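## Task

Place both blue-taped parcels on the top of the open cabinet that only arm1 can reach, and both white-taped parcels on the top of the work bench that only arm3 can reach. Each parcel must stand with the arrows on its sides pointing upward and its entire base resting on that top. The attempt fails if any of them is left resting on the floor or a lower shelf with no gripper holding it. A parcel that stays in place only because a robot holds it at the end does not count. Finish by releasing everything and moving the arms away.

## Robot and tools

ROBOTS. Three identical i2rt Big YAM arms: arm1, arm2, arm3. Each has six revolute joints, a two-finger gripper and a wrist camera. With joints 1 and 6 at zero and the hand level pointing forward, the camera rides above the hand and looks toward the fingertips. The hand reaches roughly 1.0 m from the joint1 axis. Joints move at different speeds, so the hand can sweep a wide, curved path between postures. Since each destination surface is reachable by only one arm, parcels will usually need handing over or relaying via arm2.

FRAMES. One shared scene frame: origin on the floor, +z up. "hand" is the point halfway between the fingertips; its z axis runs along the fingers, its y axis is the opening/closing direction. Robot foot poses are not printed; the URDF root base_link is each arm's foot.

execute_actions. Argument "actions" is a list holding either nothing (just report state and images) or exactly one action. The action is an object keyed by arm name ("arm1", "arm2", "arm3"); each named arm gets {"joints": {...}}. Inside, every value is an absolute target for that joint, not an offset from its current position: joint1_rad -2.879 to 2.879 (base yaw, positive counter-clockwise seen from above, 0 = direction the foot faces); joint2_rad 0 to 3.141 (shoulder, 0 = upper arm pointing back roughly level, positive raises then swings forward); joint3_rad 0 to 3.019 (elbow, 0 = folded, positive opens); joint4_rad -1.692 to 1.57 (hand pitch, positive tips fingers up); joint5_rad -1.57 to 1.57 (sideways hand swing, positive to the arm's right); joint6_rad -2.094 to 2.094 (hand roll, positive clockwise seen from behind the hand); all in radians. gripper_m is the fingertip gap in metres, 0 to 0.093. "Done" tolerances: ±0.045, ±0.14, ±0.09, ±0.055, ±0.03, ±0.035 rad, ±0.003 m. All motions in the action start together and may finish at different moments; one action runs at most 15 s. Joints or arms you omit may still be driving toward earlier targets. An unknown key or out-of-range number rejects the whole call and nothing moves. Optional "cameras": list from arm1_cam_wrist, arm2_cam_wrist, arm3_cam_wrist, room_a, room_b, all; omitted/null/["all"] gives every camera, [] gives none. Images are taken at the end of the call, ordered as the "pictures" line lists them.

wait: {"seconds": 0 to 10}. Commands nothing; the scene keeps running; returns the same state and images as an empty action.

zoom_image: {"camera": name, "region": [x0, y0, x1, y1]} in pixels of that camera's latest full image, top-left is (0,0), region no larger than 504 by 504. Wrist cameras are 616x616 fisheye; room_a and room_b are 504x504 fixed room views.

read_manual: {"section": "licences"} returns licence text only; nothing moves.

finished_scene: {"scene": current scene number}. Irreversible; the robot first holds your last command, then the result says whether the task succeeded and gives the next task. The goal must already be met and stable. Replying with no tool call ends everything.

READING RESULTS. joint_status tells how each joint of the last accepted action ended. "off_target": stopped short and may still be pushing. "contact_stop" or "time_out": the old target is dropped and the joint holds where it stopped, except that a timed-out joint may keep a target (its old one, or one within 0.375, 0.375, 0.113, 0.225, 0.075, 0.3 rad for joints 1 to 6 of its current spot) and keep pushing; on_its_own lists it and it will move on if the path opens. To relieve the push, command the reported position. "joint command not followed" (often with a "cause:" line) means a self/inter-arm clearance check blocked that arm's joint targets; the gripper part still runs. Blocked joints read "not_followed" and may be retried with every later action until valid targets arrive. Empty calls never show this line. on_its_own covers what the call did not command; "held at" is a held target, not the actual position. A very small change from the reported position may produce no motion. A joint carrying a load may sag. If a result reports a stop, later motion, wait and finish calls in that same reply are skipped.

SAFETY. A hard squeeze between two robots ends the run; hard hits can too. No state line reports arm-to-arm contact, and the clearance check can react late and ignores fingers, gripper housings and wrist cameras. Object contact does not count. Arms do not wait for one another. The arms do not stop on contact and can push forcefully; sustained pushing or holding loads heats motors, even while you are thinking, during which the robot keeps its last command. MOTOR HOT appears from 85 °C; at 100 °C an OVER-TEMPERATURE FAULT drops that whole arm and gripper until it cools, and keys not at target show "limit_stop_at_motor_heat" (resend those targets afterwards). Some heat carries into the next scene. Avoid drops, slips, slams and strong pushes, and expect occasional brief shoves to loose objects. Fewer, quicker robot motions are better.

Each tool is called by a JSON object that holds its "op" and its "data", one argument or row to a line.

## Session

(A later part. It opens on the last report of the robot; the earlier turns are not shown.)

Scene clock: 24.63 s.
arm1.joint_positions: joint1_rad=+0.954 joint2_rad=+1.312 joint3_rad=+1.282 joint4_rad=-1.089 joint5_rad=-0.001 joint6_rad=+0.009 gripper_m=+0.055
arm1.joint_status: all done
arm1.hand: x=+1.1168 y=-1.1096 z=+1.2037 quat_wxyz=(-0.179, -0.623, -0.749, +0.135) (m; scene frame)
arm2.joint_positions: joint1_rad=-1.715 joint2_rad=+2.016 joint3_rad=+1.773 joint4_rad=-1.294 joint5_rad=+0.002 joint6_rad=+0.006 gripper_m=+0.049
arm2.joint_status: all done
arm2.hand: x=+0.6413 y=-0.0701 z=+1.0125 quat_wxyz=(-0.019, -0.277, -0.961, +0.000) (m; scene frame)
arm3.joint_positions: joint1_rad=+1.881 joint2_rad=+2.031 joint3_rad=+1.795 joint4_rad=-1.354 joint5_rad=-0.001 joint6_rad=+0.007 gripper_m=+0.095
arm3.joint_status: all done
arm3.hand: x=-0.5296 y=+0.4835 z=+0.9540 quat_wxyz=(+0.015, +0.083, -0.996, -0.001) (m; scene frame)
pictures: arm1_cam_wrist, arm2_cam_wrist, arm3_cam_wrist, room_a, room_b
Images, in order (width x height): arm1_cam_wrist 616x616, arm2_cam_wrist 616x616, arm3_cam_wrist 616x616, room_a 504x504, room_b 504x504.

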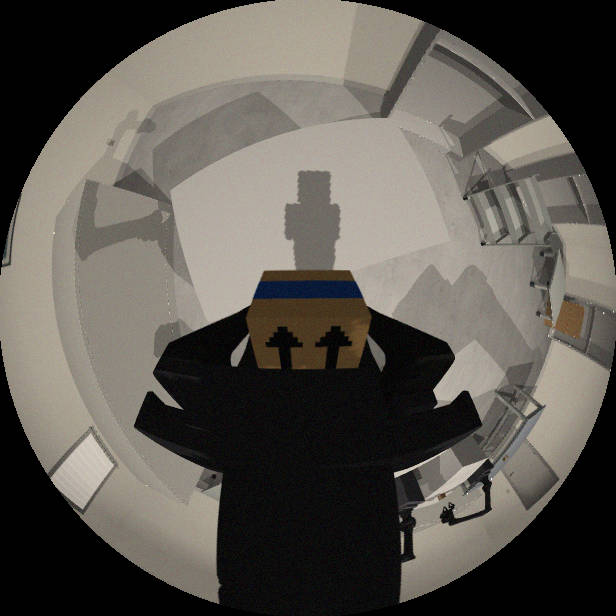

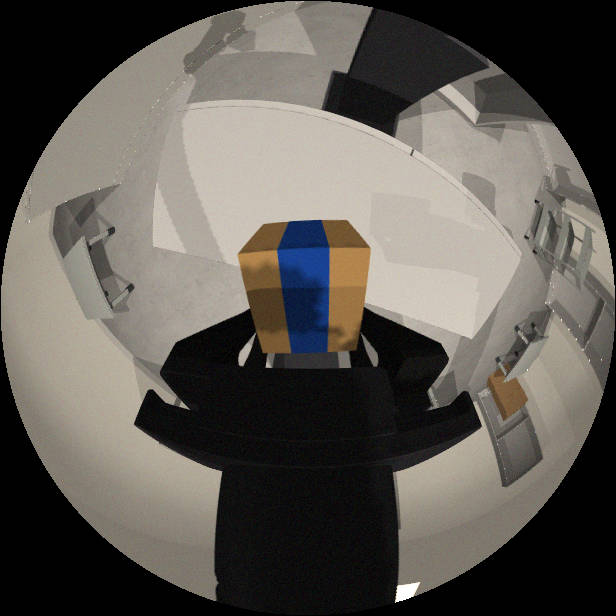

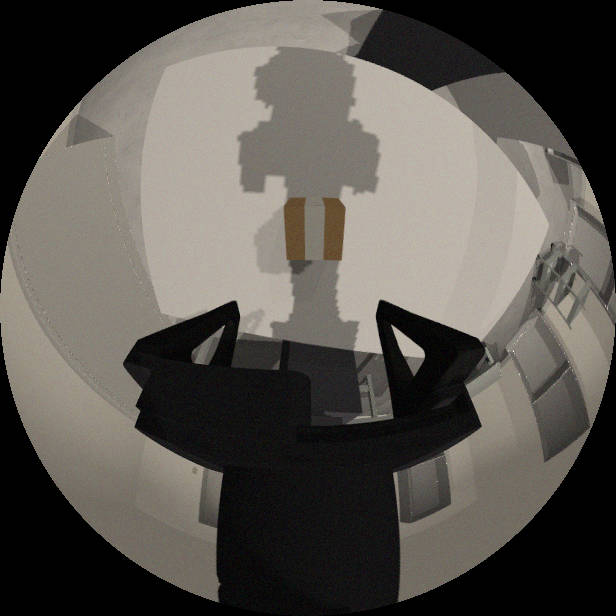

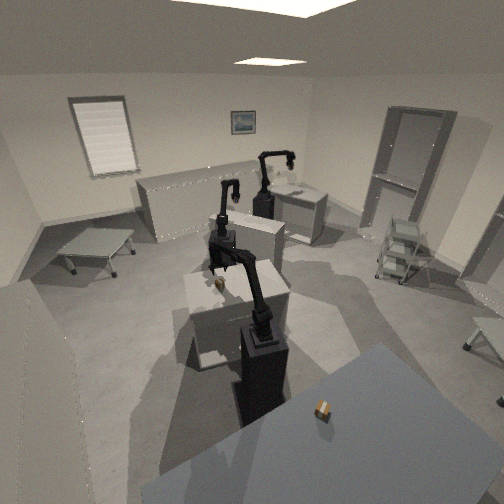

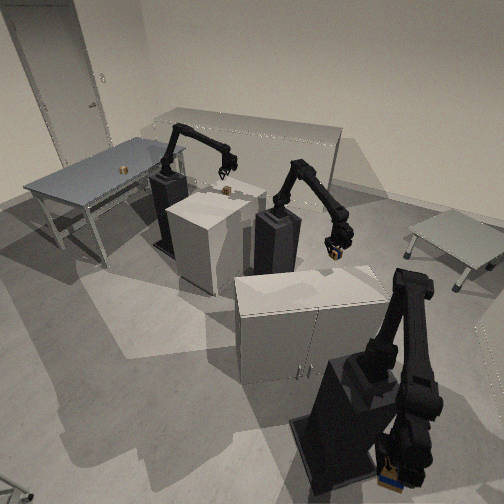

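{"op": "execute_actions", "data": {
  "actions": [
    {"arm1":{"joints":{"joint1_rad":1.1,"joint2_rad":2.08,"joint3_rad":0.82,"joint4_rad":1.2}},"arm2":{"joints":{"joint2_rad":2.295,"joint3_rad":1.76,"joint4_rad":-0.99}},"arm3":{"joints":{"joint1_rad":1.862,"joint2_rad":2.1,"joint3_rad":1.71,"joint4_rad":-1.14}}}
  ]
}}

{"op": "zoom_image", "data": {
  "camera": "room_a",
  "region": [200,140,340,250]
}}

Scene clock: 29.30 s.
arm1.joint_positions: joint1_rad=+1.101 joint2_rad=+2.292 joint3_rad=+0.588 joint4_rad=+0.935 joint5_rad=+0.006 joint6_rad=-0.089 gripper_m=+0.055
arm1.joint_status: joint2_rad time_out (moved +0.979 of +0.768); joint3_rad time_out (moved -0.695 of -0.462); joint4_rad time_out (moved +2.024 of +2.289); the others done
arm1.on_its_own: joint2_rad reads +2.292 and still pushes toward +2.080 since a time_out; joint3_rad reads +0.588 and still pushes toward +0.712 since a time_out (your +0.820 is given up); joint4_rad reads +0.935 and still pushes toward +1.152 since a time_out
arm1.hand: x=+1.1804 y=-1.0607 z=+0.7439 quat_wxyz=(-0.313, -0.500, -0.773, +0.236) (m; scene frame)
arm2.joint_positions: joint1_rad=-1.714 joint2_rad=+2.309 joint3_rad=+1.734 joint4_rad=-1.004 joint5_rad=+0.002 joint6_rad=+0.005 gripper_m=+0.049
arm2.joint_status: all done
arm2.hand: x=+0.6601 y=-0.0783 z=+0.8180 quat_wxyz=(+0.002, -0.276, -0.961, -0.006) (m; scene frame)
arm3.joint_positions: joint1_rad=+1.869 joint2_rad=+2.119 joint3_rad=+1.701 joint4_rad=-1.157 joint5_rad=-0.001 joint6_rad=+0.007 gripper_m=+0.095
arm3.joint_status: all done
arm3.hand: x=-0.5219 y=+0.4772 z=+0.8662 quat_wxyz=(+0.008, +0.077, -0.997, -0.001) (m; scene frame)
pictures: arm1_cam_wrist, arm2_cam_wrist, arm3_cam_wrist, room_a, room_b
Images, in order (width x height): arm1_cam_wrist 616x616, arm2_cam_wrist 616x616, arm3_cam_wrist 616x616, room_a 504x504, room_b 504x504.

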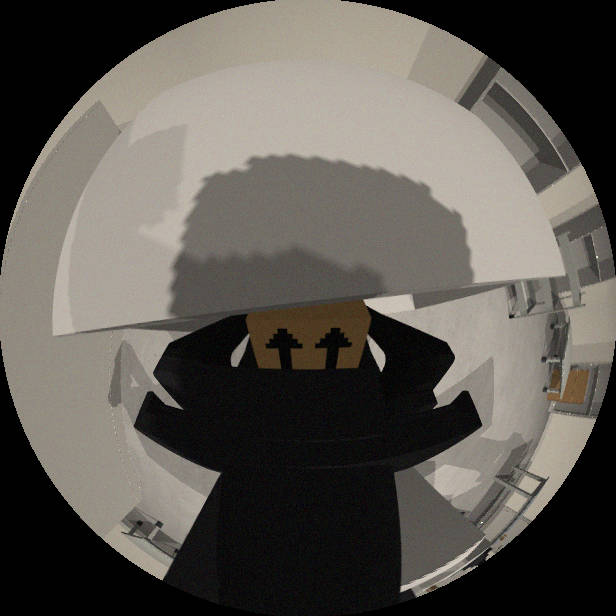

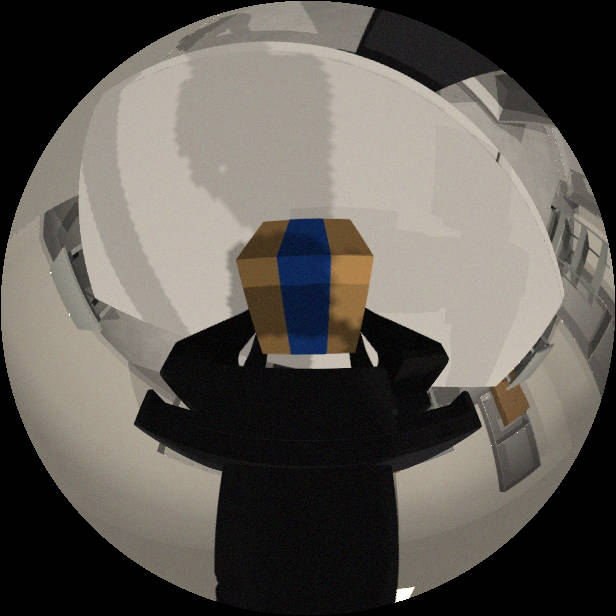

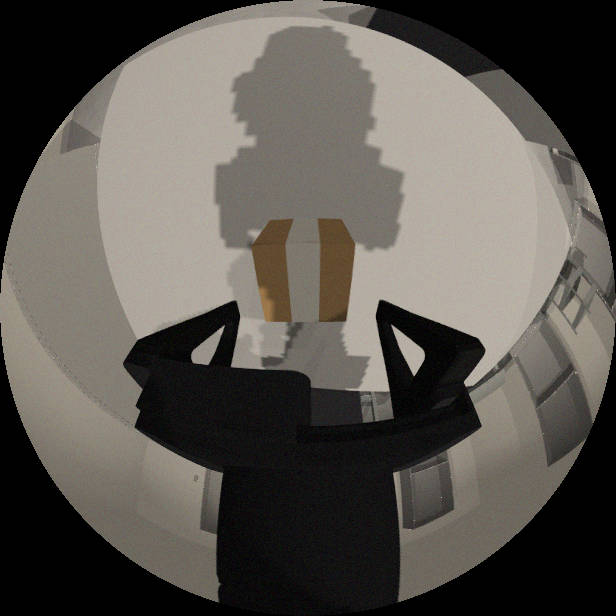

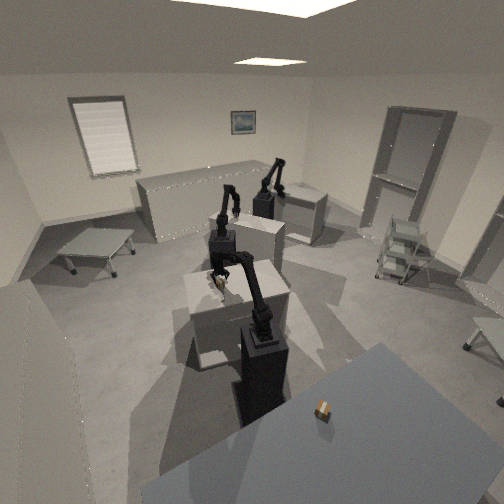

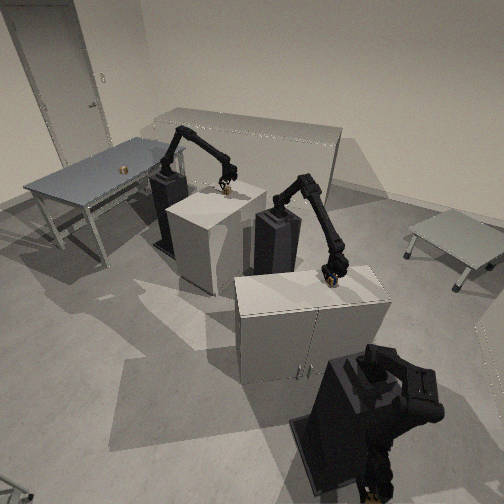

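Region (200, 140, 340, 250) of room_a's 504x504 image, scaled by 3.600, with more detail than that image has; it fills the top 396 rows of this view, and the rest is white.

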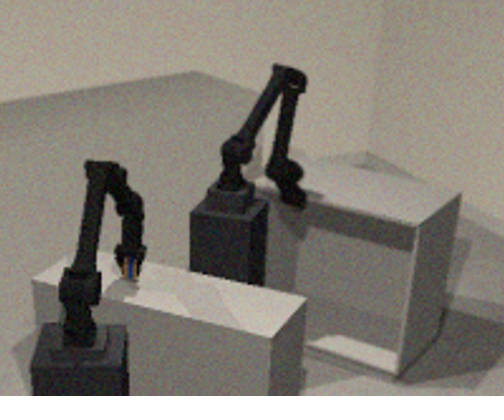

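{"op": "execute_actions", "data": {
  "actions": [
    {"arm1":{"joints":{"joint2_rad":2.28,"joint3_rad":0.59,"joint4_rad":0.35}},"arm2":{"joints":{"gripper_m":0.093}},"arm3":{"joints":{"joint2_rad":2.2,"joint3_rad":1.78,"joint4_rad":-1.08}}}
  ],
  "cameras": ["arm1_cam_wrist","arm2_cam_wrist","arm3_cam_wrist"]
}}

Scene clock: 31.07 s.
arm1.joint_positions: joint1_rad=+1.101 joint2_rad=+2.291 joint3_rad=+0.592 joint4_rad=+0.362 joint5_rad=+0.003 joint6_rad=-0.009 gripper_m=+0.055
arm1.joint_status: all done
arm1.hand: x=+1.1423 y=-0.9490 z=+0.6753 quat_wxyz=(-0.100, -0.569, -0.814, +0.063) (m; scene frame)
arm2.joint_positions: joint1_rad=-1.714 joint2_rad=+2.309 joint3_rad=+1.734 joint4_rad=-1.004 joint5_rad=+0.002 joint6_rad=+0.005 gripper_m=+0.093
arm2.joint_status: all done
arm2.hand: x=+0.6601 y=-0.0783 z=+0.8180 quat_wxyz=(+0.002, -0.276, -0.961, -0.006) (m; scene frame)
arm3.joint_positions: joint1_rad=+1.869 joint2_rad=+2.207 joint3_rad=+1.737 joint4_rad=-1.095 joint5_rad=-0.001 joint6_rad=+0.007 gripper_m=+0.095
arm3.joint_status: all done
arm3.hand: x=-0.5041 y=+0.4802 z=+0.8247 quat_wxyz=(+0.002, +0.077, -0.997, -0.002) (m; scene frame)
pictures: arm1_cam_wrist, arm2_cam_wrist, arm3_cam_wrist
Images, in order (width x height): arm1_cam_wrist 616x616, arm2_cam_wrist 616x616, arm3_cam_wrist 616x616.

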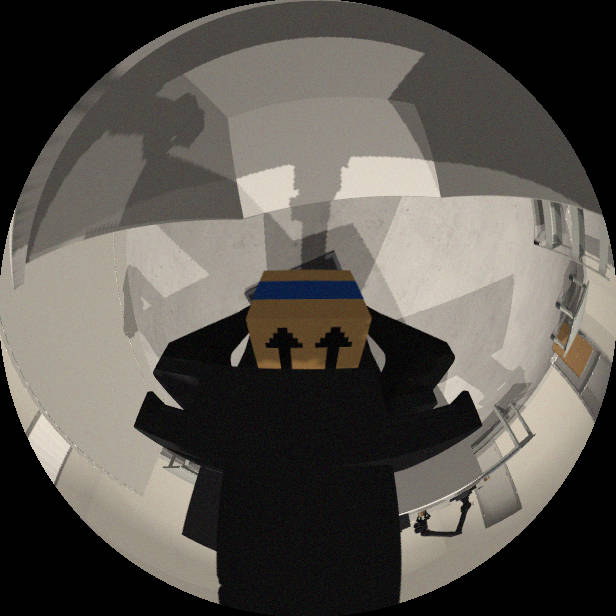

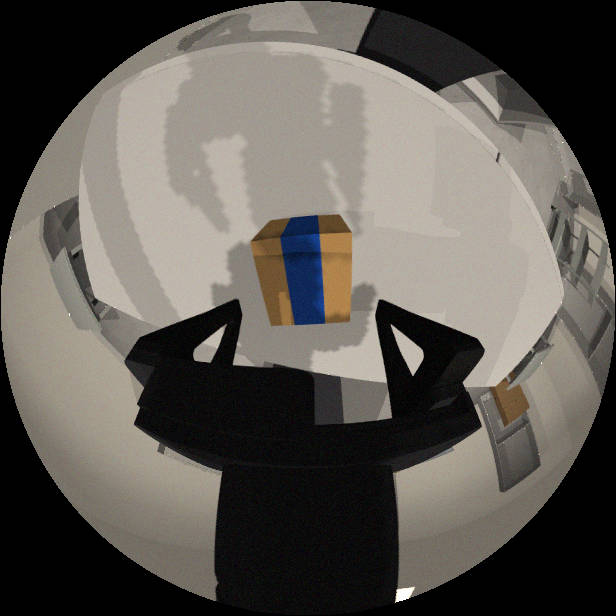

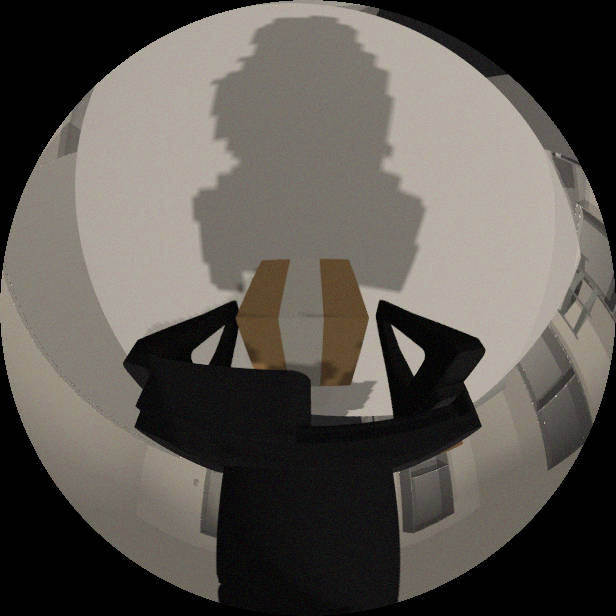

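{"op": "execute_actions", "data": {
  "actions": [
    {"arm1":{"joints":{"joint2_rad":2.0,"joint3_rad":0.45,"joint4_rad":0.1}},"arm2":{"joints":{"joint2_rad":1.8}},"arm3":{"joints":{"gripper_m":0.03}}}
  ],
  "cameras": []
}}

{"op": "execute_actions", "data": {
  "actions": [
    {"arm1":{"joints":{"joint2_rad":1.0,"joint3_rad":0.5,"joint4_rad":-0.3}},"arm2":{"joints":{"joint1_rad":0,"joint2_rad":0.8,"joint3_rad":1.0}},"arm3":{"joints":{"joint2_rad":1.4,"joint3_rad":1.3}}}
  ],
  "cameras": ["room_a"]
}}

{"op": "execute_actions", "data": {
  "actions": [
    {"arm1":{"joints":{"joint2_rad":1.3,"joint3_rad":0.8,"joint4_rad":1.2}},"arm3":{"joints":{"joint1_rad":-0.85,"joint3_rad":1.0,"joint4_rad":1.0}}}
  ],
  "cameras": ["room_a","arm3_cam_wrist"]
}}

Scene clock: 33.13 s.
arm1.joint_positions: joint1_rad=+1.101 joint2_rad=+2.007 joint3_rad=+0.450 joint4_rad=+0.113 joint5_rad=+0.003 joint6_rad=-0.009 gripper_m=+0.055
arm1.joint_status: all done
arm1.hand: x=+1.1240 y=-0.9009 z=+0.7421 quat_wxyz=(-0.056, -0.572, -0.818, +0.032) (m; scene frame)
arm2.joint_positions: joint1_rad=-1.714 joint2_rad=+1.815 joint3_rad=+1.743 joint4_rad=-1.001 joint5_rad=+0.002 joint6_rad=+0.005 gripper_m=+0.093
arm2.joint_status: all done
arm2.hand: x=+0.6849 y=-0.0986 z=+1.1447 quat_wxyz=(-0.239, -0.269, -0.931, +0.062) (m; scene frame)
arm3.joint_positions: joint1_rad=+1.869 joint2_rad=+2.207 joint3_rad=+1.737 joint4_rad=-1.095 joint5_rad=+0.000 joint6_rad=+0.007 gripper_m=+0.057
arm3.joint_status: gripper_m off_target (ended at +0.057, target +0.030)
arm3.hand: x=-0.5041 y=+0.4801 z=+0.8247 quat_wxyz=(+0.002, +0.077, -0.997, -0.002) (m; scene frame)
pictures: none
No camera images: the call's "cameras" was empty. Leave "cameras" out to get every camera's image.

Scene clock: 35.00 s.
arm1.joint_positions: joint1_rad=+1.101 joint2_rad=+1.006 joint3_rad=+0.490 joint4_rad=-0.289 joint5_rad=+0.003 joint6_rad=-0.009 gripper_m=+0.055
arm1.joint_status: all done
arm1.hand: x=+1.1526 y=-0.9956 z=+1.0439 quat_wxyz=(-0.309, -0.534, -0.758, +0.212) (m; scene frame)
arm2.joint_positions: joint1_rad=-0.002 joint2_rad=+0.799 joint3_rad=+0.994 joint4_rad=-0.996 joint5_rad=-0.002 joint6_rad=+0.005 gripper_m=+0.093
arm2.joint_status: all done
arm2.hand: x=+0.2495 y=+0.5803 z=+1.2568 quat_wxyz=(-0.319, +0.505, -0.774, -0.209) (m; scene frame)
arm3.joint_positions: joint1_rad=+1.869 joint2_rad=+1.400 joint3_rad=+1.295 joint4_rad=-1.088 joint5_rad=+0.000 joint6_rad=+0.007 gripper_m=+0.057
arm3.joint_status: all done
arm3.hand: x=-0.6477 y=+0.4558 z=+1.0971 quat_wxyz=(-0.182, +0.076, -0.980, -0.017) (m; scene frame)
pictures: room_a
Images, in order (width x height): room_a 504x504.

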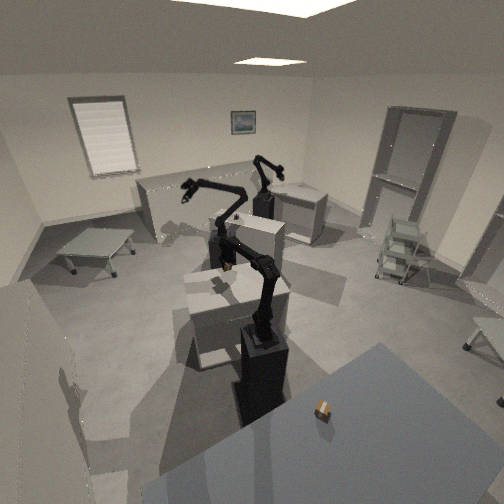

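Scene clock: 37.40 s.
arm1.joint_positions: joint1_rad=+1.101 joint2_rad=+1.306 joint3_rad=+0.751 joint4_rad=+1.175 joint5_rad=+0.003 joint6_rad=-0.009 gripper_m=+0.055
arm1.joint_status: all done
arm1.hand: x=+1.1924 y=-1.1232 z=+1.3785 quat_wxyz=(-0.727, -0.269, -0.370, +0.513) (m; scene frame)
arm2.joint_positions: joint1_rad=-0.002 joint2_rad=+0.799 joint3_rad=+0.994 joint4_rad=-0.996 joint5_rad=-0.002 joint6_rad=+0.005 gripper_m=+0.093
arm2.joint_status: not commanded
arm2.hand: x=+0.2495 y=+0.5803 z=+1.2568 quat_wxyz=(-0.319, +0.505, -0.774, -0.209) (m; scene frame)
arm3.joint_positions: joint1_rad=-0.854 joint2_rad=+1.418 joint3_rad=+0.988 joint4_rad=+0.968 joint5_rad=+0.001 joint6_rad=+0.007 gripper_m=+0.057
arm3.joint_status: all done
arm3.hand: x=-1.6276 y=+0.0532 z=+1.3420 quat_wxyz=(-0.250, -0.470, -0.141, +0.835) (m; scene frame)
pictures: arm3_cam_wrist, room_a
Images, in order (width x height): arm3_cam_wrist 616x616, room_a 504x504.

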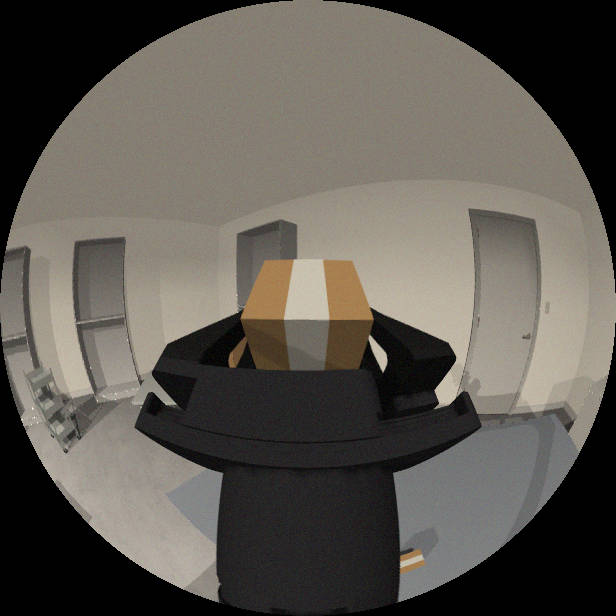

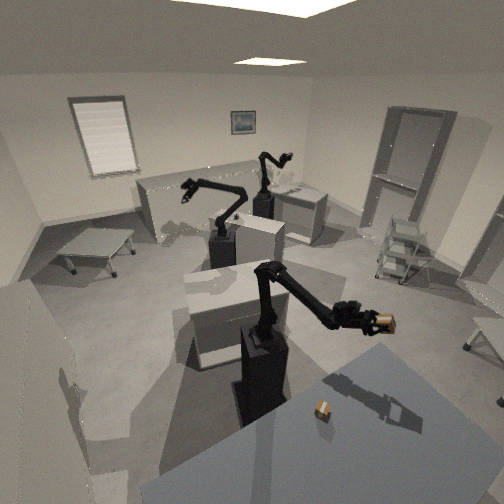

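{"op": "execute_actions", "data": {
  "actions": [
    {"arm1":{"joints":{"joint2_rad":2.0,"joint3_rad":0.93,"joint4_rad":1.4}},"arm3":{"joints":{"joint1_rad":-0.92,"joint2_rad":1.9,"joint3_rad":0.84,"joint4_rad":1.3}}}
  ],
  "cameras": []
}}

{"op": "execute_actions", "data": {
  "actions": [
    {"arm1":{"joints":{"joint2_rad":2.35}},"arm3":{"joints":{"joint2_rad":2.18}}}
  ],
  "cameras": ["room_a","room_b","arm1_cam_wrist","arm3_cam_wrist"]
}}

{"op": "zoom_image", "data": {
  "camera": "room_a",
  "region": [250,150,340,220]
}}

{"op": "zoom_image", "data": {
  "camera": "room_b",
  "region": [60,120,200,220]
}}

Scene clock: 39.17 s.
arm1.joint_positions: joint1_rad=+1.101 joint2_rad=+2.029 joint3_rad=+0.910 joint4_rad=+1.384 joint5_rad=+0.003 joint6_rad=-0.009 gripper_m=+0.055
arm1.joint_status: all done
arm1.hand: x=+1.2446 y=-1.2554 z=+1.0846 quat_wxyz=(-0.650, -0.353, -0.493, +0.458) (m; scene frame)
arm2.joint_positions: joint1_rad=-0.002 joint2_rad=+0.799 joint3_rad=+0.994 joint4_rad=-0.996 joint5_rad=-0.002 joint6_rad=+0.005 gripper_m=+0.093
arm2.joint_status: not commanded
arm2.hand: x=+0.2495 y=+0.5803 z=+1.2568 quat_wxyz=(-0.319, +0.505, -0.774, -0.209) (m; scene frame)
arm3.joint_positions: joint1_rad=-0.922 joint2_rad=+1.929 joint3_rad=+0.828 joint4_rad=+1.265 joint5_rad=+0.001 joint6_rad=+0.007 gripper_m=+0.057
arm3.joint_status: all done
arm3.hand: x=-1.6900 y=+0.0666 z=+1.0217 quat_wxyz=(-0.194, -0.623, -0.163, +0.740) (m; scene frame)
pictures: none
No camera images: the call's "cameras" was empty. Leave "cameras" out to get every camera's image.

Scene clock: 40.40 s.
arm1.joint_positions: joint1_rad=+1.101 joint2_rad=+2.381 joint3_rad=+0.916 joint4_rad=+1.385 joint5_rad=+0.003 joint6_rad=-0.009 gripper_m=+0.055
arm1.joint_status: all done
arm1.hand: x=+1.2394 y=-1.2303 z=+0.8667 quat_wxyz=(-0.556, -0.425, -0.598, +0.390) (m; scene frame)
arm2.joint_positions: joint1_rad=-0.002 joint2_rad=+0.799 joint3_rad=+0.994 joint4_rad=-0.996 joint5_rad=-0.002 joint6_rad=+0.005 gripper_m=+0.093
arm2.joint_status: not commanded
arm2.hand: x=+0.2495 y=+0.5803 z=+1.2568 quat_wxyz=(-0.319, +0.505, -0.774, -0.209) (m; scene frame)
arm3.joint_positions: joint1_rad=-0.922 joint2_rad=+2.212 joint3_rad=+0.828 joint4_rad=+1.277 joint5_rad=+0.001 joint6_rad=+0.007 gripper_m=+0.057
arm3.joint_status: all done
arm3.hand: x=-1.6782 y=+0.0745 z=+0.8524 quat_wxyz=(-0.170, -0.717, -0.187, +0.650) (m; scene frame)
pictures: arm1_cam_wrist, arm3_cam_wrist, room_a, room_b
Images, in order (width x height): arm1_cam_wrist 616x616, arm3_cam_wrist 616x616, room_a 504x504, room_b 504x504.

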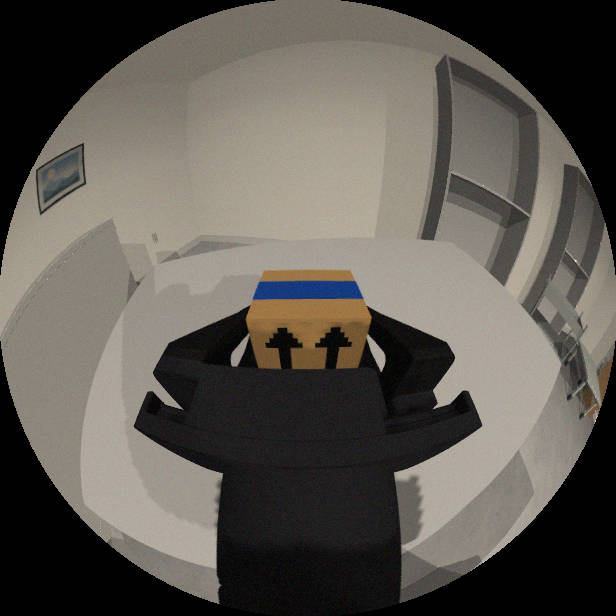

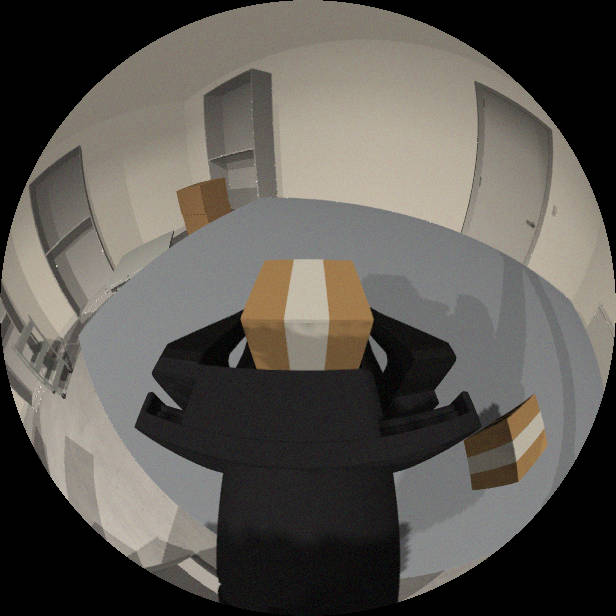

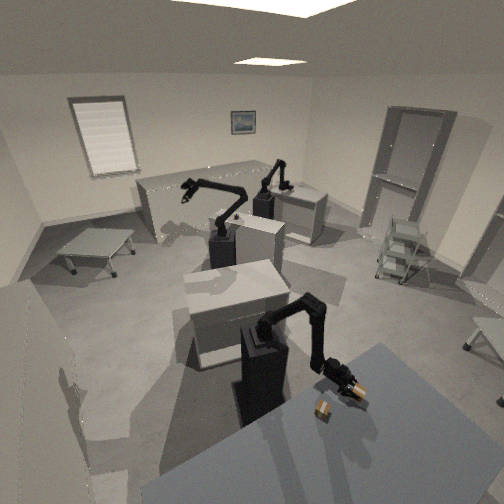

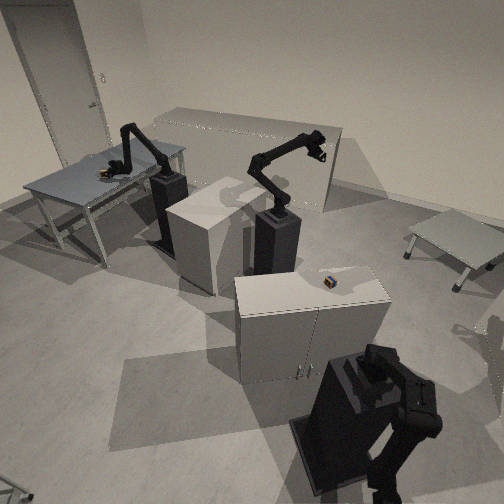

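Region (250, 150, 340, 220) of room_a's 504x504 image, scaled by 5.600, with more detail than that image has.

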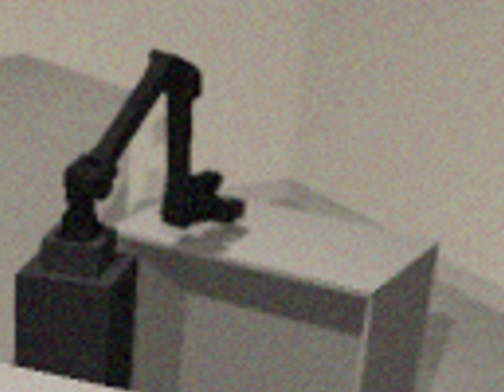

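Region (60, 120, 200, 220) of room_b's 504x504 image, scaled by 3.600, with more detail than that image has; it fills the top 360 rows of this view, and the rest is white.

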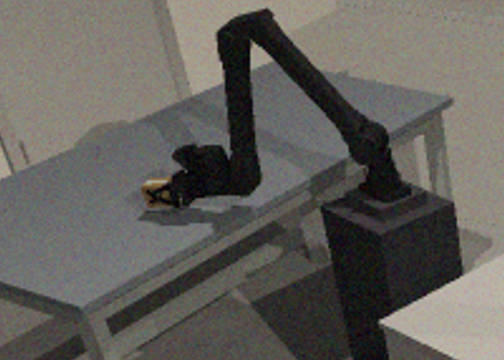

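{"op": "execute_actions", "data": {
  "actions": [
    {"arm1":{"joints":{"joint2_rad":2.44,"joint4_rad":1.42}},"arm3":{"joints":{"joint2_rad":2.28,"joint4_rad":1.32}}}
  ],
  "cameras": ["room_a","room_b","arm1_cam_wrist"]
}}

{"op": "zoom_image", "data": {
  "camera": "room_a",
  "region": [260,165,320,205]
}}

{"op": "zoom_image", "data": {
  "camera": "room_b",
  "region": [80,145,150,200]
}}

Scene clock: 41.53 s.
arm1.joint_positions: joint1_rad=+1.101 joint2_rad=+2.445 joint3_rad=+0.917 joint4_rad=+1.395 joint5_rad=+0.003 joint6_rad=-0.009 gripper_m=+0.055
arm1.joint_status: all done
arm1.hand: x=+1.2357 y=-1.2181 z=+0.8304 quat_wxyz=(-0.540, -0.436, -0.613, +0.378) (m; scene frame)
arm2.joint_positions: joint1_rad=-0.002 joint2_rad=+0.799 joint3_rad=+0.994 joint4_rad=-0.996 joint5_rad=-0.002 joint6_rad=+0.005 gripper_m=+0.093
arm2.joint_status: not commanded
arm2.hand: x=+0.2495 y=+0.5803 z=+1.2568 quat_wxyz=(-0.319, +0.505, -0.774, -0.209) (m; scene frame)
arm3.joint_positions: joint1_rad=-0.922 joint2_rad=+2.283 joint3_rad=+0.828 joint4_rad=+1.300 joint5_rad=+0.000 joint6_rad=+0.005 gripper_m=+0.057
arm3.joint_status: all done
arm3.hand: x=-1.6695 y=+0.0796 z=+0.8159 quat_wxyz=(-0.164, -0.732, -0.192, +0.632) (m; scene frame)
pictures: arm1_cam_wrist, room_a, room_b
Images, in order (width x height): arm1_cam_wrist 616x616, room_a 504x504, room_b 504x504.

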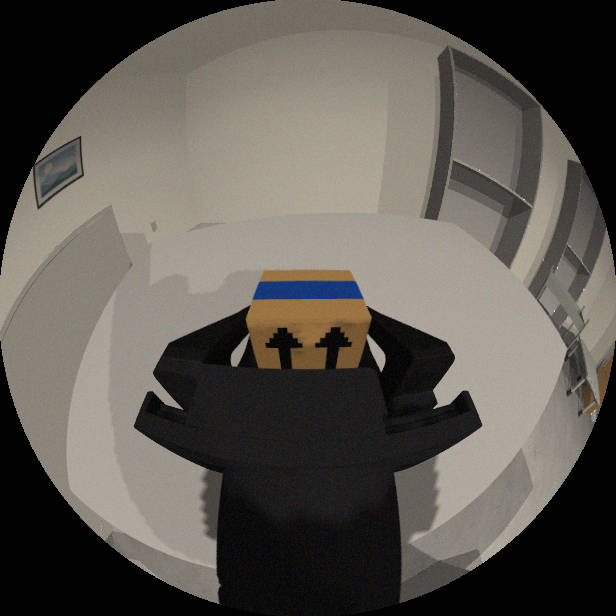

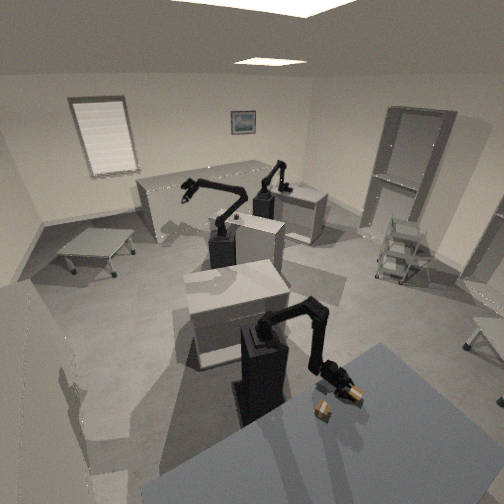

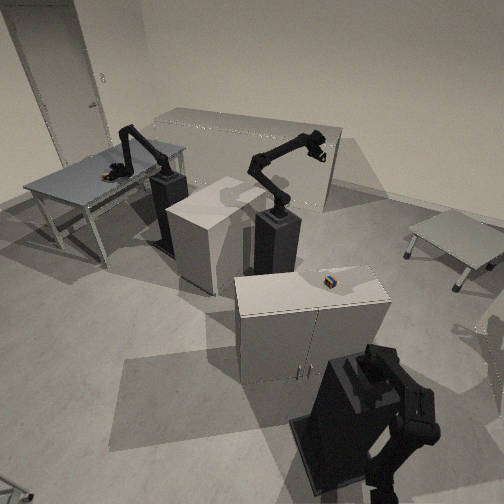

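Region (260, 165, 320, 205) of room_a's 504x504 image, scaled by 8.400, with more detail than that image has.

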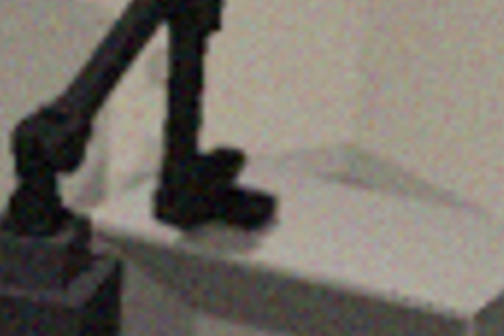

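Region (80, 145, 150, 200) of room_b's 504x504 image, scaled by 7.200, with more detail than that image has; it fills the top 396 rows of this view, and the rest is white.

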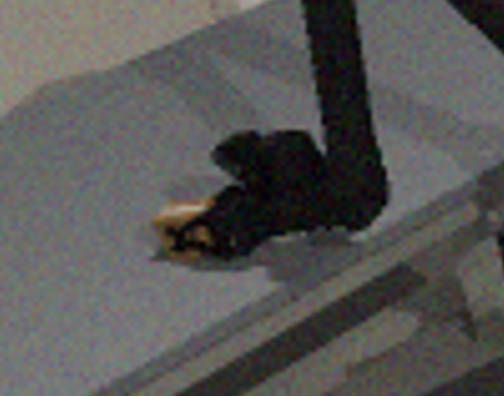

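{"op": "execute_actions", "data": {
  "actions": [
    {"arm1":{"joints":{"joint2_rad":2.495,"joint4_rad":1.45}},"arm3":{"joints":{"gripper_m":0.093}}}
  ],
  "cameras": ["arm3_cam_wrist","arm1_cam_wrist"]
}}

Scene clock: 42.40 s.
arm1.joint_positions: joint1_rad=+1.101 joint2_rad=+2.480 joint3_rad=+0.919 joint4_rad=+1.435 joint5_rad=+0.003 joint6_rad=-0.009 gripper_m=+0.055
arm1.joint_status: all done
arm1.hand: x=+1.2339 y=-1.2126 z=+0.8204 quat_wxyz=(-0.542, -0.434, -0.611, +0.380) (m; scene frame)
arm2.joint_positions: joint1_rad=-0.002 joint2_rad=+0.799 joint3_rad=+0.994 joint4_rad=-0.996 joint5_rad=-0.002 joint6_rad=+0.005 gripper_m=+0.093
arm2.joint_status: not commanded
arm2.hand: x=+0.2495 y=+0.5803 z=+1.2568 quat_wxyz=(-0.319, +0.505, -0.774, -0.209) (m; scene frame)
arm3.joint_positions: joint1_rad=-0.922 joint2_rad=+2.283 joint3_rad=+0.828 joint4_rad=+1.300 joint5_rad=+0.000 joint6_rad=+0.005 gripper_m=+0.093
arm3.joint_status: all done
arm3.hand: x=-1.6695 y=+0.0796 z=+0.8159 quat_wxyz=(-0.164, -0.732, -0.192, +0.632) (m; scene frame)
pictures: arm1_cam_wrist, arm3_cam_wrist
Images, in order (width x height): arm1_cam_wrist 616x616, arm3_cam_wrist 616x616.

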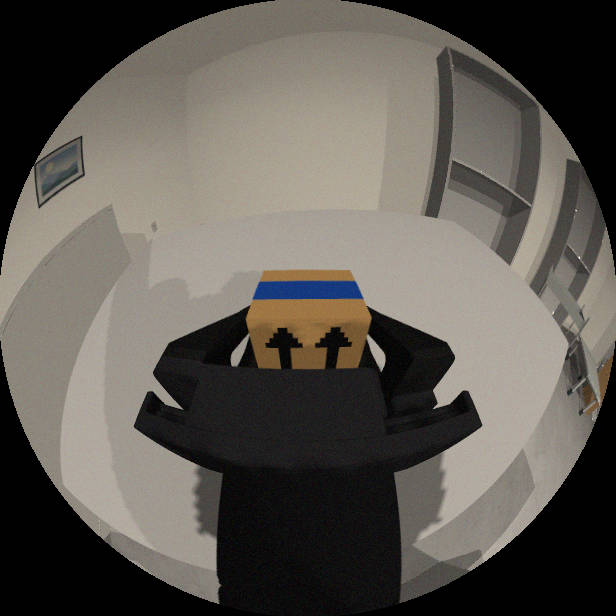

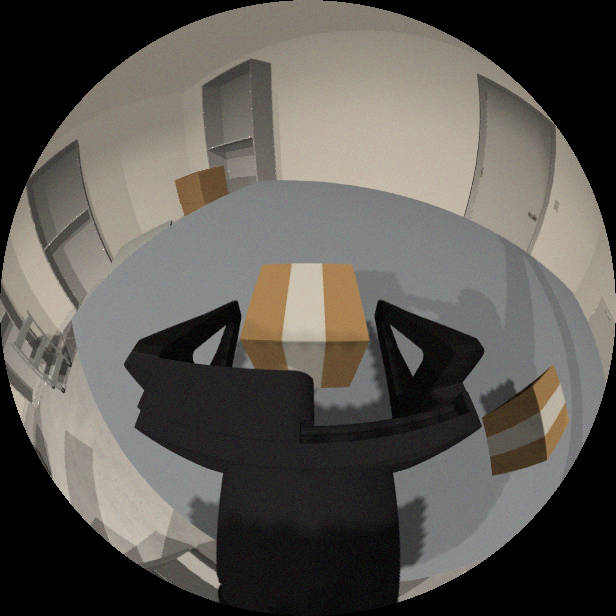

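{"op": "execute_actions", "data": {
  "actions": [
    {"arm1":{"joints":{"gripper_m":0.093}},"arm3":{"joints":{"joint2_rad":1.8,"joint3_rad":0.75}}}
  ],
  "cameras": ["arm1_cam_wrist"]
}}

{"op": "execute_actions", "data": {
  "actions": [
    {"arm1":{"joints":{"joint2_rad":1.6,"joint3_rad":0.85}},"arm3":{"joints":{"joint2_rad":1.7,"joint3_rad":1.74,"joint4_rad":-1.16}}}
  ],
  "cameras": []
}}

{"op": "execute_actions", "data": {
  "actions": [
    {"arm1":{"joints":{"joint1_rad":-1.8,"joint2_rad":1.8,"joint3_rad":1.85,"joint4_rad":-1.1,"joint6_rad":-0.45}},"arm3":{"joints":{"joint2_rad":2.09}}}
  ],
  "cameras": ["arm3_cam_wrist"]
}}

{"op": "execute_actions", "data": {
  "actions": [
    {"arm1":{"joints":{"joint2_rad":2.26}}}
  ],
  "cameras": ["arm1_cam_wrist"]
}}

Scene clock: 44.10 s.
arm1.joint_positions: joint1_rad=+1.101 joint2_rad=+2.482 joint3_rad=+0.919 joint4_rad=+1.435 joint5_rad=+0.002 joint6_rad=-0.008 gripper_m=+0.093
arm1.joint_status: all done
arm1.hand: x=+1.2338 y=-1.2120 z=+0.8189 quat_wxyz=(-0.542, -0.435, -0.612, +0.379) (m; scene frame)
arm2.joint_positions: joint1_rad=-0.002 joint2_rad=+0.799 joint3_rad=+0.994 joint4_rad=-0.996 joint5_rad=-0.002 joint6_rad=+0.005 gripper_m=+0.093
arm2.joint_status: not commanded
arm2.hand: x=+0.2495 y=+0.5803 z=+1.2568 quat_wxyz=(-0.319, +0.505, -0.774, -0.209) (m; scene frame)
arm3.joint_positions: joint1_rad=-0.922 joint2_rad=+1.791 joint3_rad=+0.741 joint4_rad=+1.304 joint5_rad=+0.000 joint6_rad=+0.005 gripper_m=+0.093
arm3.joint_status: all done
arm3.hand: x=-1.6592 y=+0.0834 z=+1.0760 quat_wxyz=(-0.201, -0.589, -0.155, +0.768) (m; scene frame)
pictures: arm1_cam_wrist
Images, in order (width x height): arm1_cam_wrist 616x616.

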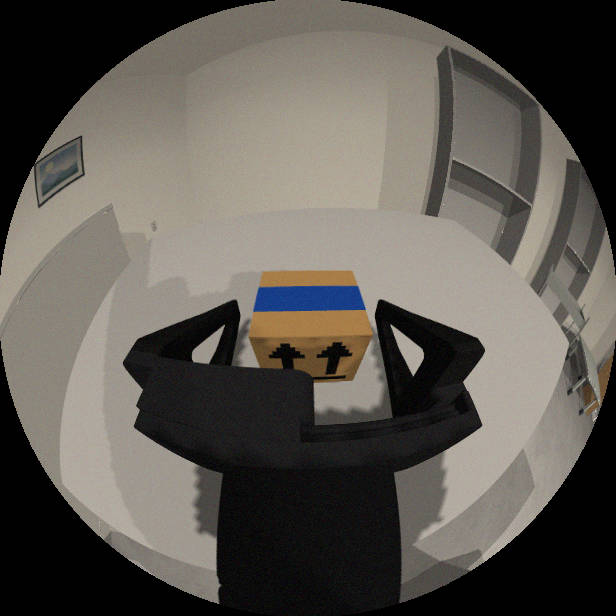

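Scene clock: 46.30 s.
arm1.joint_positions: joint1_rad=+1.101 joint2_rad=+1.600 joint3_rad=+0.836 joint4_rad=+1.439 joint5_rad=+0.002 joint6_rad=-0.008 gripper_m=+0.093
arm1.joint_status: all done
arm1.hand: x=+1.2121 y=-1.1754 z=+1.3198 quat_wxyz=(-0.737, -0.254, -0.349, +0.520) (m; scene frame)
arm2.joint_positions: joint1_rad=-0.002 joint2_rad=+0.799 joint3_rad=+0.994 joint4_rad=-0.996 joint5_rad=-0.002 joint6_rad=+0.005 gripper_m=+0.093
arm2.joint_status: not commanded
arm2.hand: x=+0.2495 y=+0.5803 z=+1.2568 quat_wxyz=(-0.319, +0.505, -0.774, -0.209) (m; scene frame)
arm3.joint_positions: joint1_rad=-0.922 joint2_rad=+1.704 joint3_rad=+1.688 joint4_rad=-1.144 joint5_rad=+0.000 joint6_rad=+0.005 gripper_m=+0.093
arm3.joint_status: all done
arm3.hand: x=-1.6765 y=+0.0733 z=+1.1263 quat_wxyz=(-0.050, -0.947, -0.246, +0.202) (m; scene frame)
pictures: none
No camera images: the call's "cameras" was empty. Leave "cameras" out to get every camera's image.

Scene clock: 48.97 s.
arm1.joint_positions: joint1_rad=-1.806 joint2_rad=+1.833 joint3_rad=+1.802 joint4_rad=-1.087 joint5_rad=+0.002 joint6_rad=-0.441 gripper_m=+0.093
arm1.joint_status: all done
arm1.hand: x=+0.6560 y=-0.0732 z=+1.1643 quat_wxyz=(+0.152, -0.939, +0.264, +0.162) (m; scene frame)
arm2.joint_positions: joint1_rad=-0.002 joint2_rad=+0.799 joint3_rad=+0.994 joint4_rad=-0.996 joint5_rad=-0.002 joint6_rad=+0.005 gripper_m=+0.093
arm2.joint_status: not commanded
arm2.hand: x=+0.2495 y=+0.5803 z=+1.2568 quat_wxyz=(-0.319, +0.505, -0.774, -0.209) (m; scene frame)
arm3.joint_positions: joint1_rad=-0.922 joint2_rad=+2.112 joint3_rad=+1.712 joint4_rad=-1.147 joint5_rad=+0.000 joint6_rad=+0.005 gripper_m=+0.093
arm3.joint_status: all done
arm3.hand: x=-1.6904 y=+0.0674 z=+0.8863 quat_wxyz=(-0.001, -0.968, -0.251, +0.016) (m; scene frame)
pictures: arm3_cam_wrist
Images, in order (width x height): arm3_cam_wrist 616x616.

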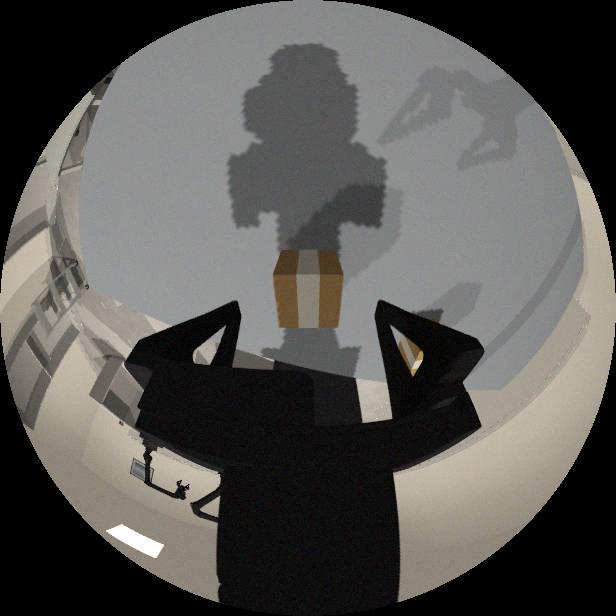

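Scene clock: 50.53 s.
arm1.joint_positions: joint1_rad=-1.806 joint2_rad=+2.279 joint3_rad=+1.812 joint4_rad=-1.093 joint5_rad=+0.002 joint6_rad=-0.441 gripper_m=+0.093
arm1.joint_status: all done
arm1.hand: x=+0.6668 y=-0.0817 z=+0.8749 quat_wxyz=(+0.008, -0.962, +0.272, -0.004) (m; scene frame)
arm2.joint_positions: joint1_rad=-0.002 joint2_rad=+0.799 joint3_rad=+0.994 joint4_rad=-0.996 joint5_rad=-0.002 joint6_rad=+0.005 gripper_m=+0.093
arm2.joint_status: not commanded
arm2.hand: x=+0.2495 y=+0.5803 z=+1.2568 quat_wxyz=(-0.319, +0.505, -0.774, -0.209) (m; scene frame)
arm3.joint_positions: joint1_rad=-0.922 joint2_rad=+2.112 joint3_rad=+1.712 joint4_rad=-1.147 joint5_rad=+0.000 joint6_rad=+0.005 gripper_m=+0.093
arm3.joint_status: not commanded
arm3.hand: x=-1.6904 y=+0.0674 z=+0.8863 quat_wxyz=(-0.001, -0.968, -0.251, +0.016) (m; scene frame)
pictures: arm1_cam_wrist
Images, in order (width x height): arm1_cam_wrist 616x616.

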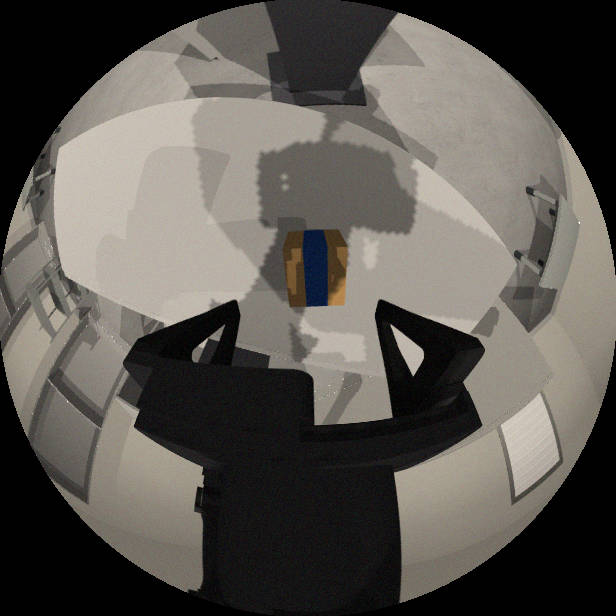

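{"op": "execute_actions", "data": {
  "actions": [
    {"arm1":{"joints":{"joint1_rad":-1.82,"joint2_rad":2.37,"joint3_rad":1.765,"joint4_rad":-0.93}},"arm3":{"joints":{"joint2_rad":2.165,"joint3_rad":1.595,"joint4_rad":-0.965}}}
  ],
  "cameras": ["arm1_cam_wrist","arm3_cam_wrist"]
}}

Scene clock: 51.87 s.
arm1.joint_positions: joint1_rad=-1.813 joint2_rad=+2.389 joint3_rad=+1.749 joint4_rad=-0.944 joint5_rad=+0.002 joint6_rad=-0.441 gripper_m=+0.093
arm1.joint_status: all done
arm1.hand: x=+0.6808 y=-0.0920 z=+0.7844 quat_wxyz=(+0.000, -0.961, +0.276, -0.013) (m; scene frame)
arm2.joint_positions: joint1_rad=-0.002 joint2_rad=+0.799 joint3_rad=+0.994 joint4_rad=-0.996 joint5_rad=-0.002 joint6_rad=+0.005 gripper_m=+0.093
arm2.joint_status: not commanded
arm2.hand: x=+0.2495 y=+0.5803 z=+1.2568 quat_wxyz=(-0.319, +0.505, -0.774, -0.209) (m; scene frame)
arm3.joint_positions: joint1_rad=-0.922 joint2_rad=+2.182 joint3_rad=+1.587 joint4_rad=-0.982 joint5_rad=+0.000 joint6_rad=+0.005 gripper_m=+0.093
arm3.joint_status: all done
arm3.hand: x=-1.6710 y=+0.0789 z=+0.8022 quat_wxyz=(+0.003, -0.968, -0.251, +0.002) (m; scene frame)
pictures: arm1_cam_wrist, arm3_cam_wrist
Images, in order (width x height): arm1_cam_wrist 616x616, arm3_cam_wrist 616x616.

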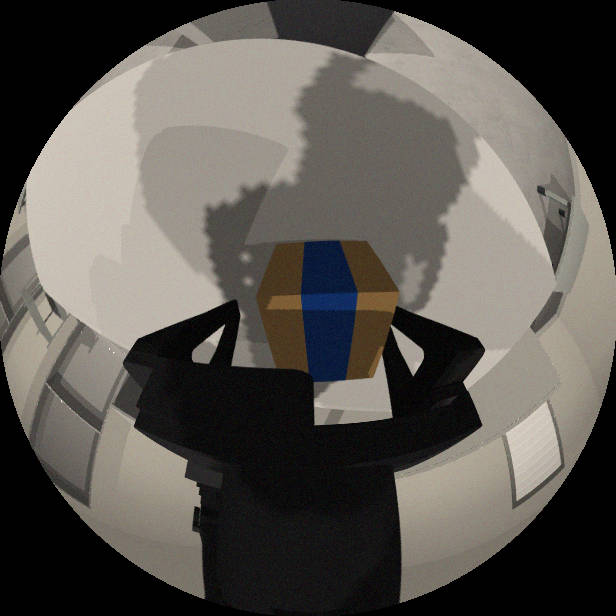

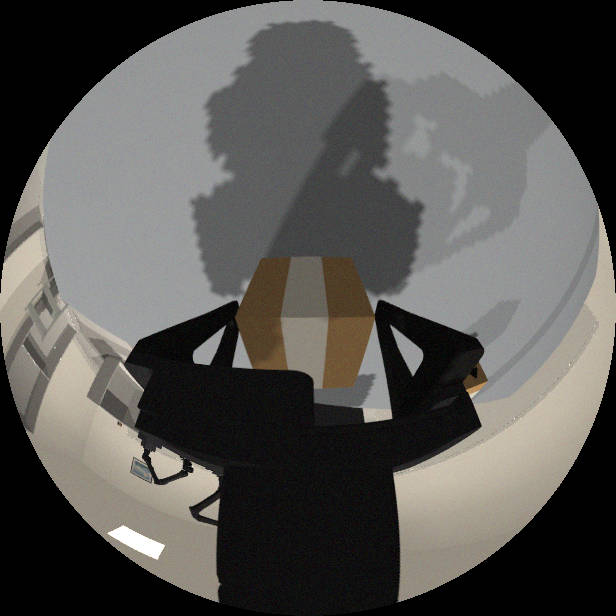

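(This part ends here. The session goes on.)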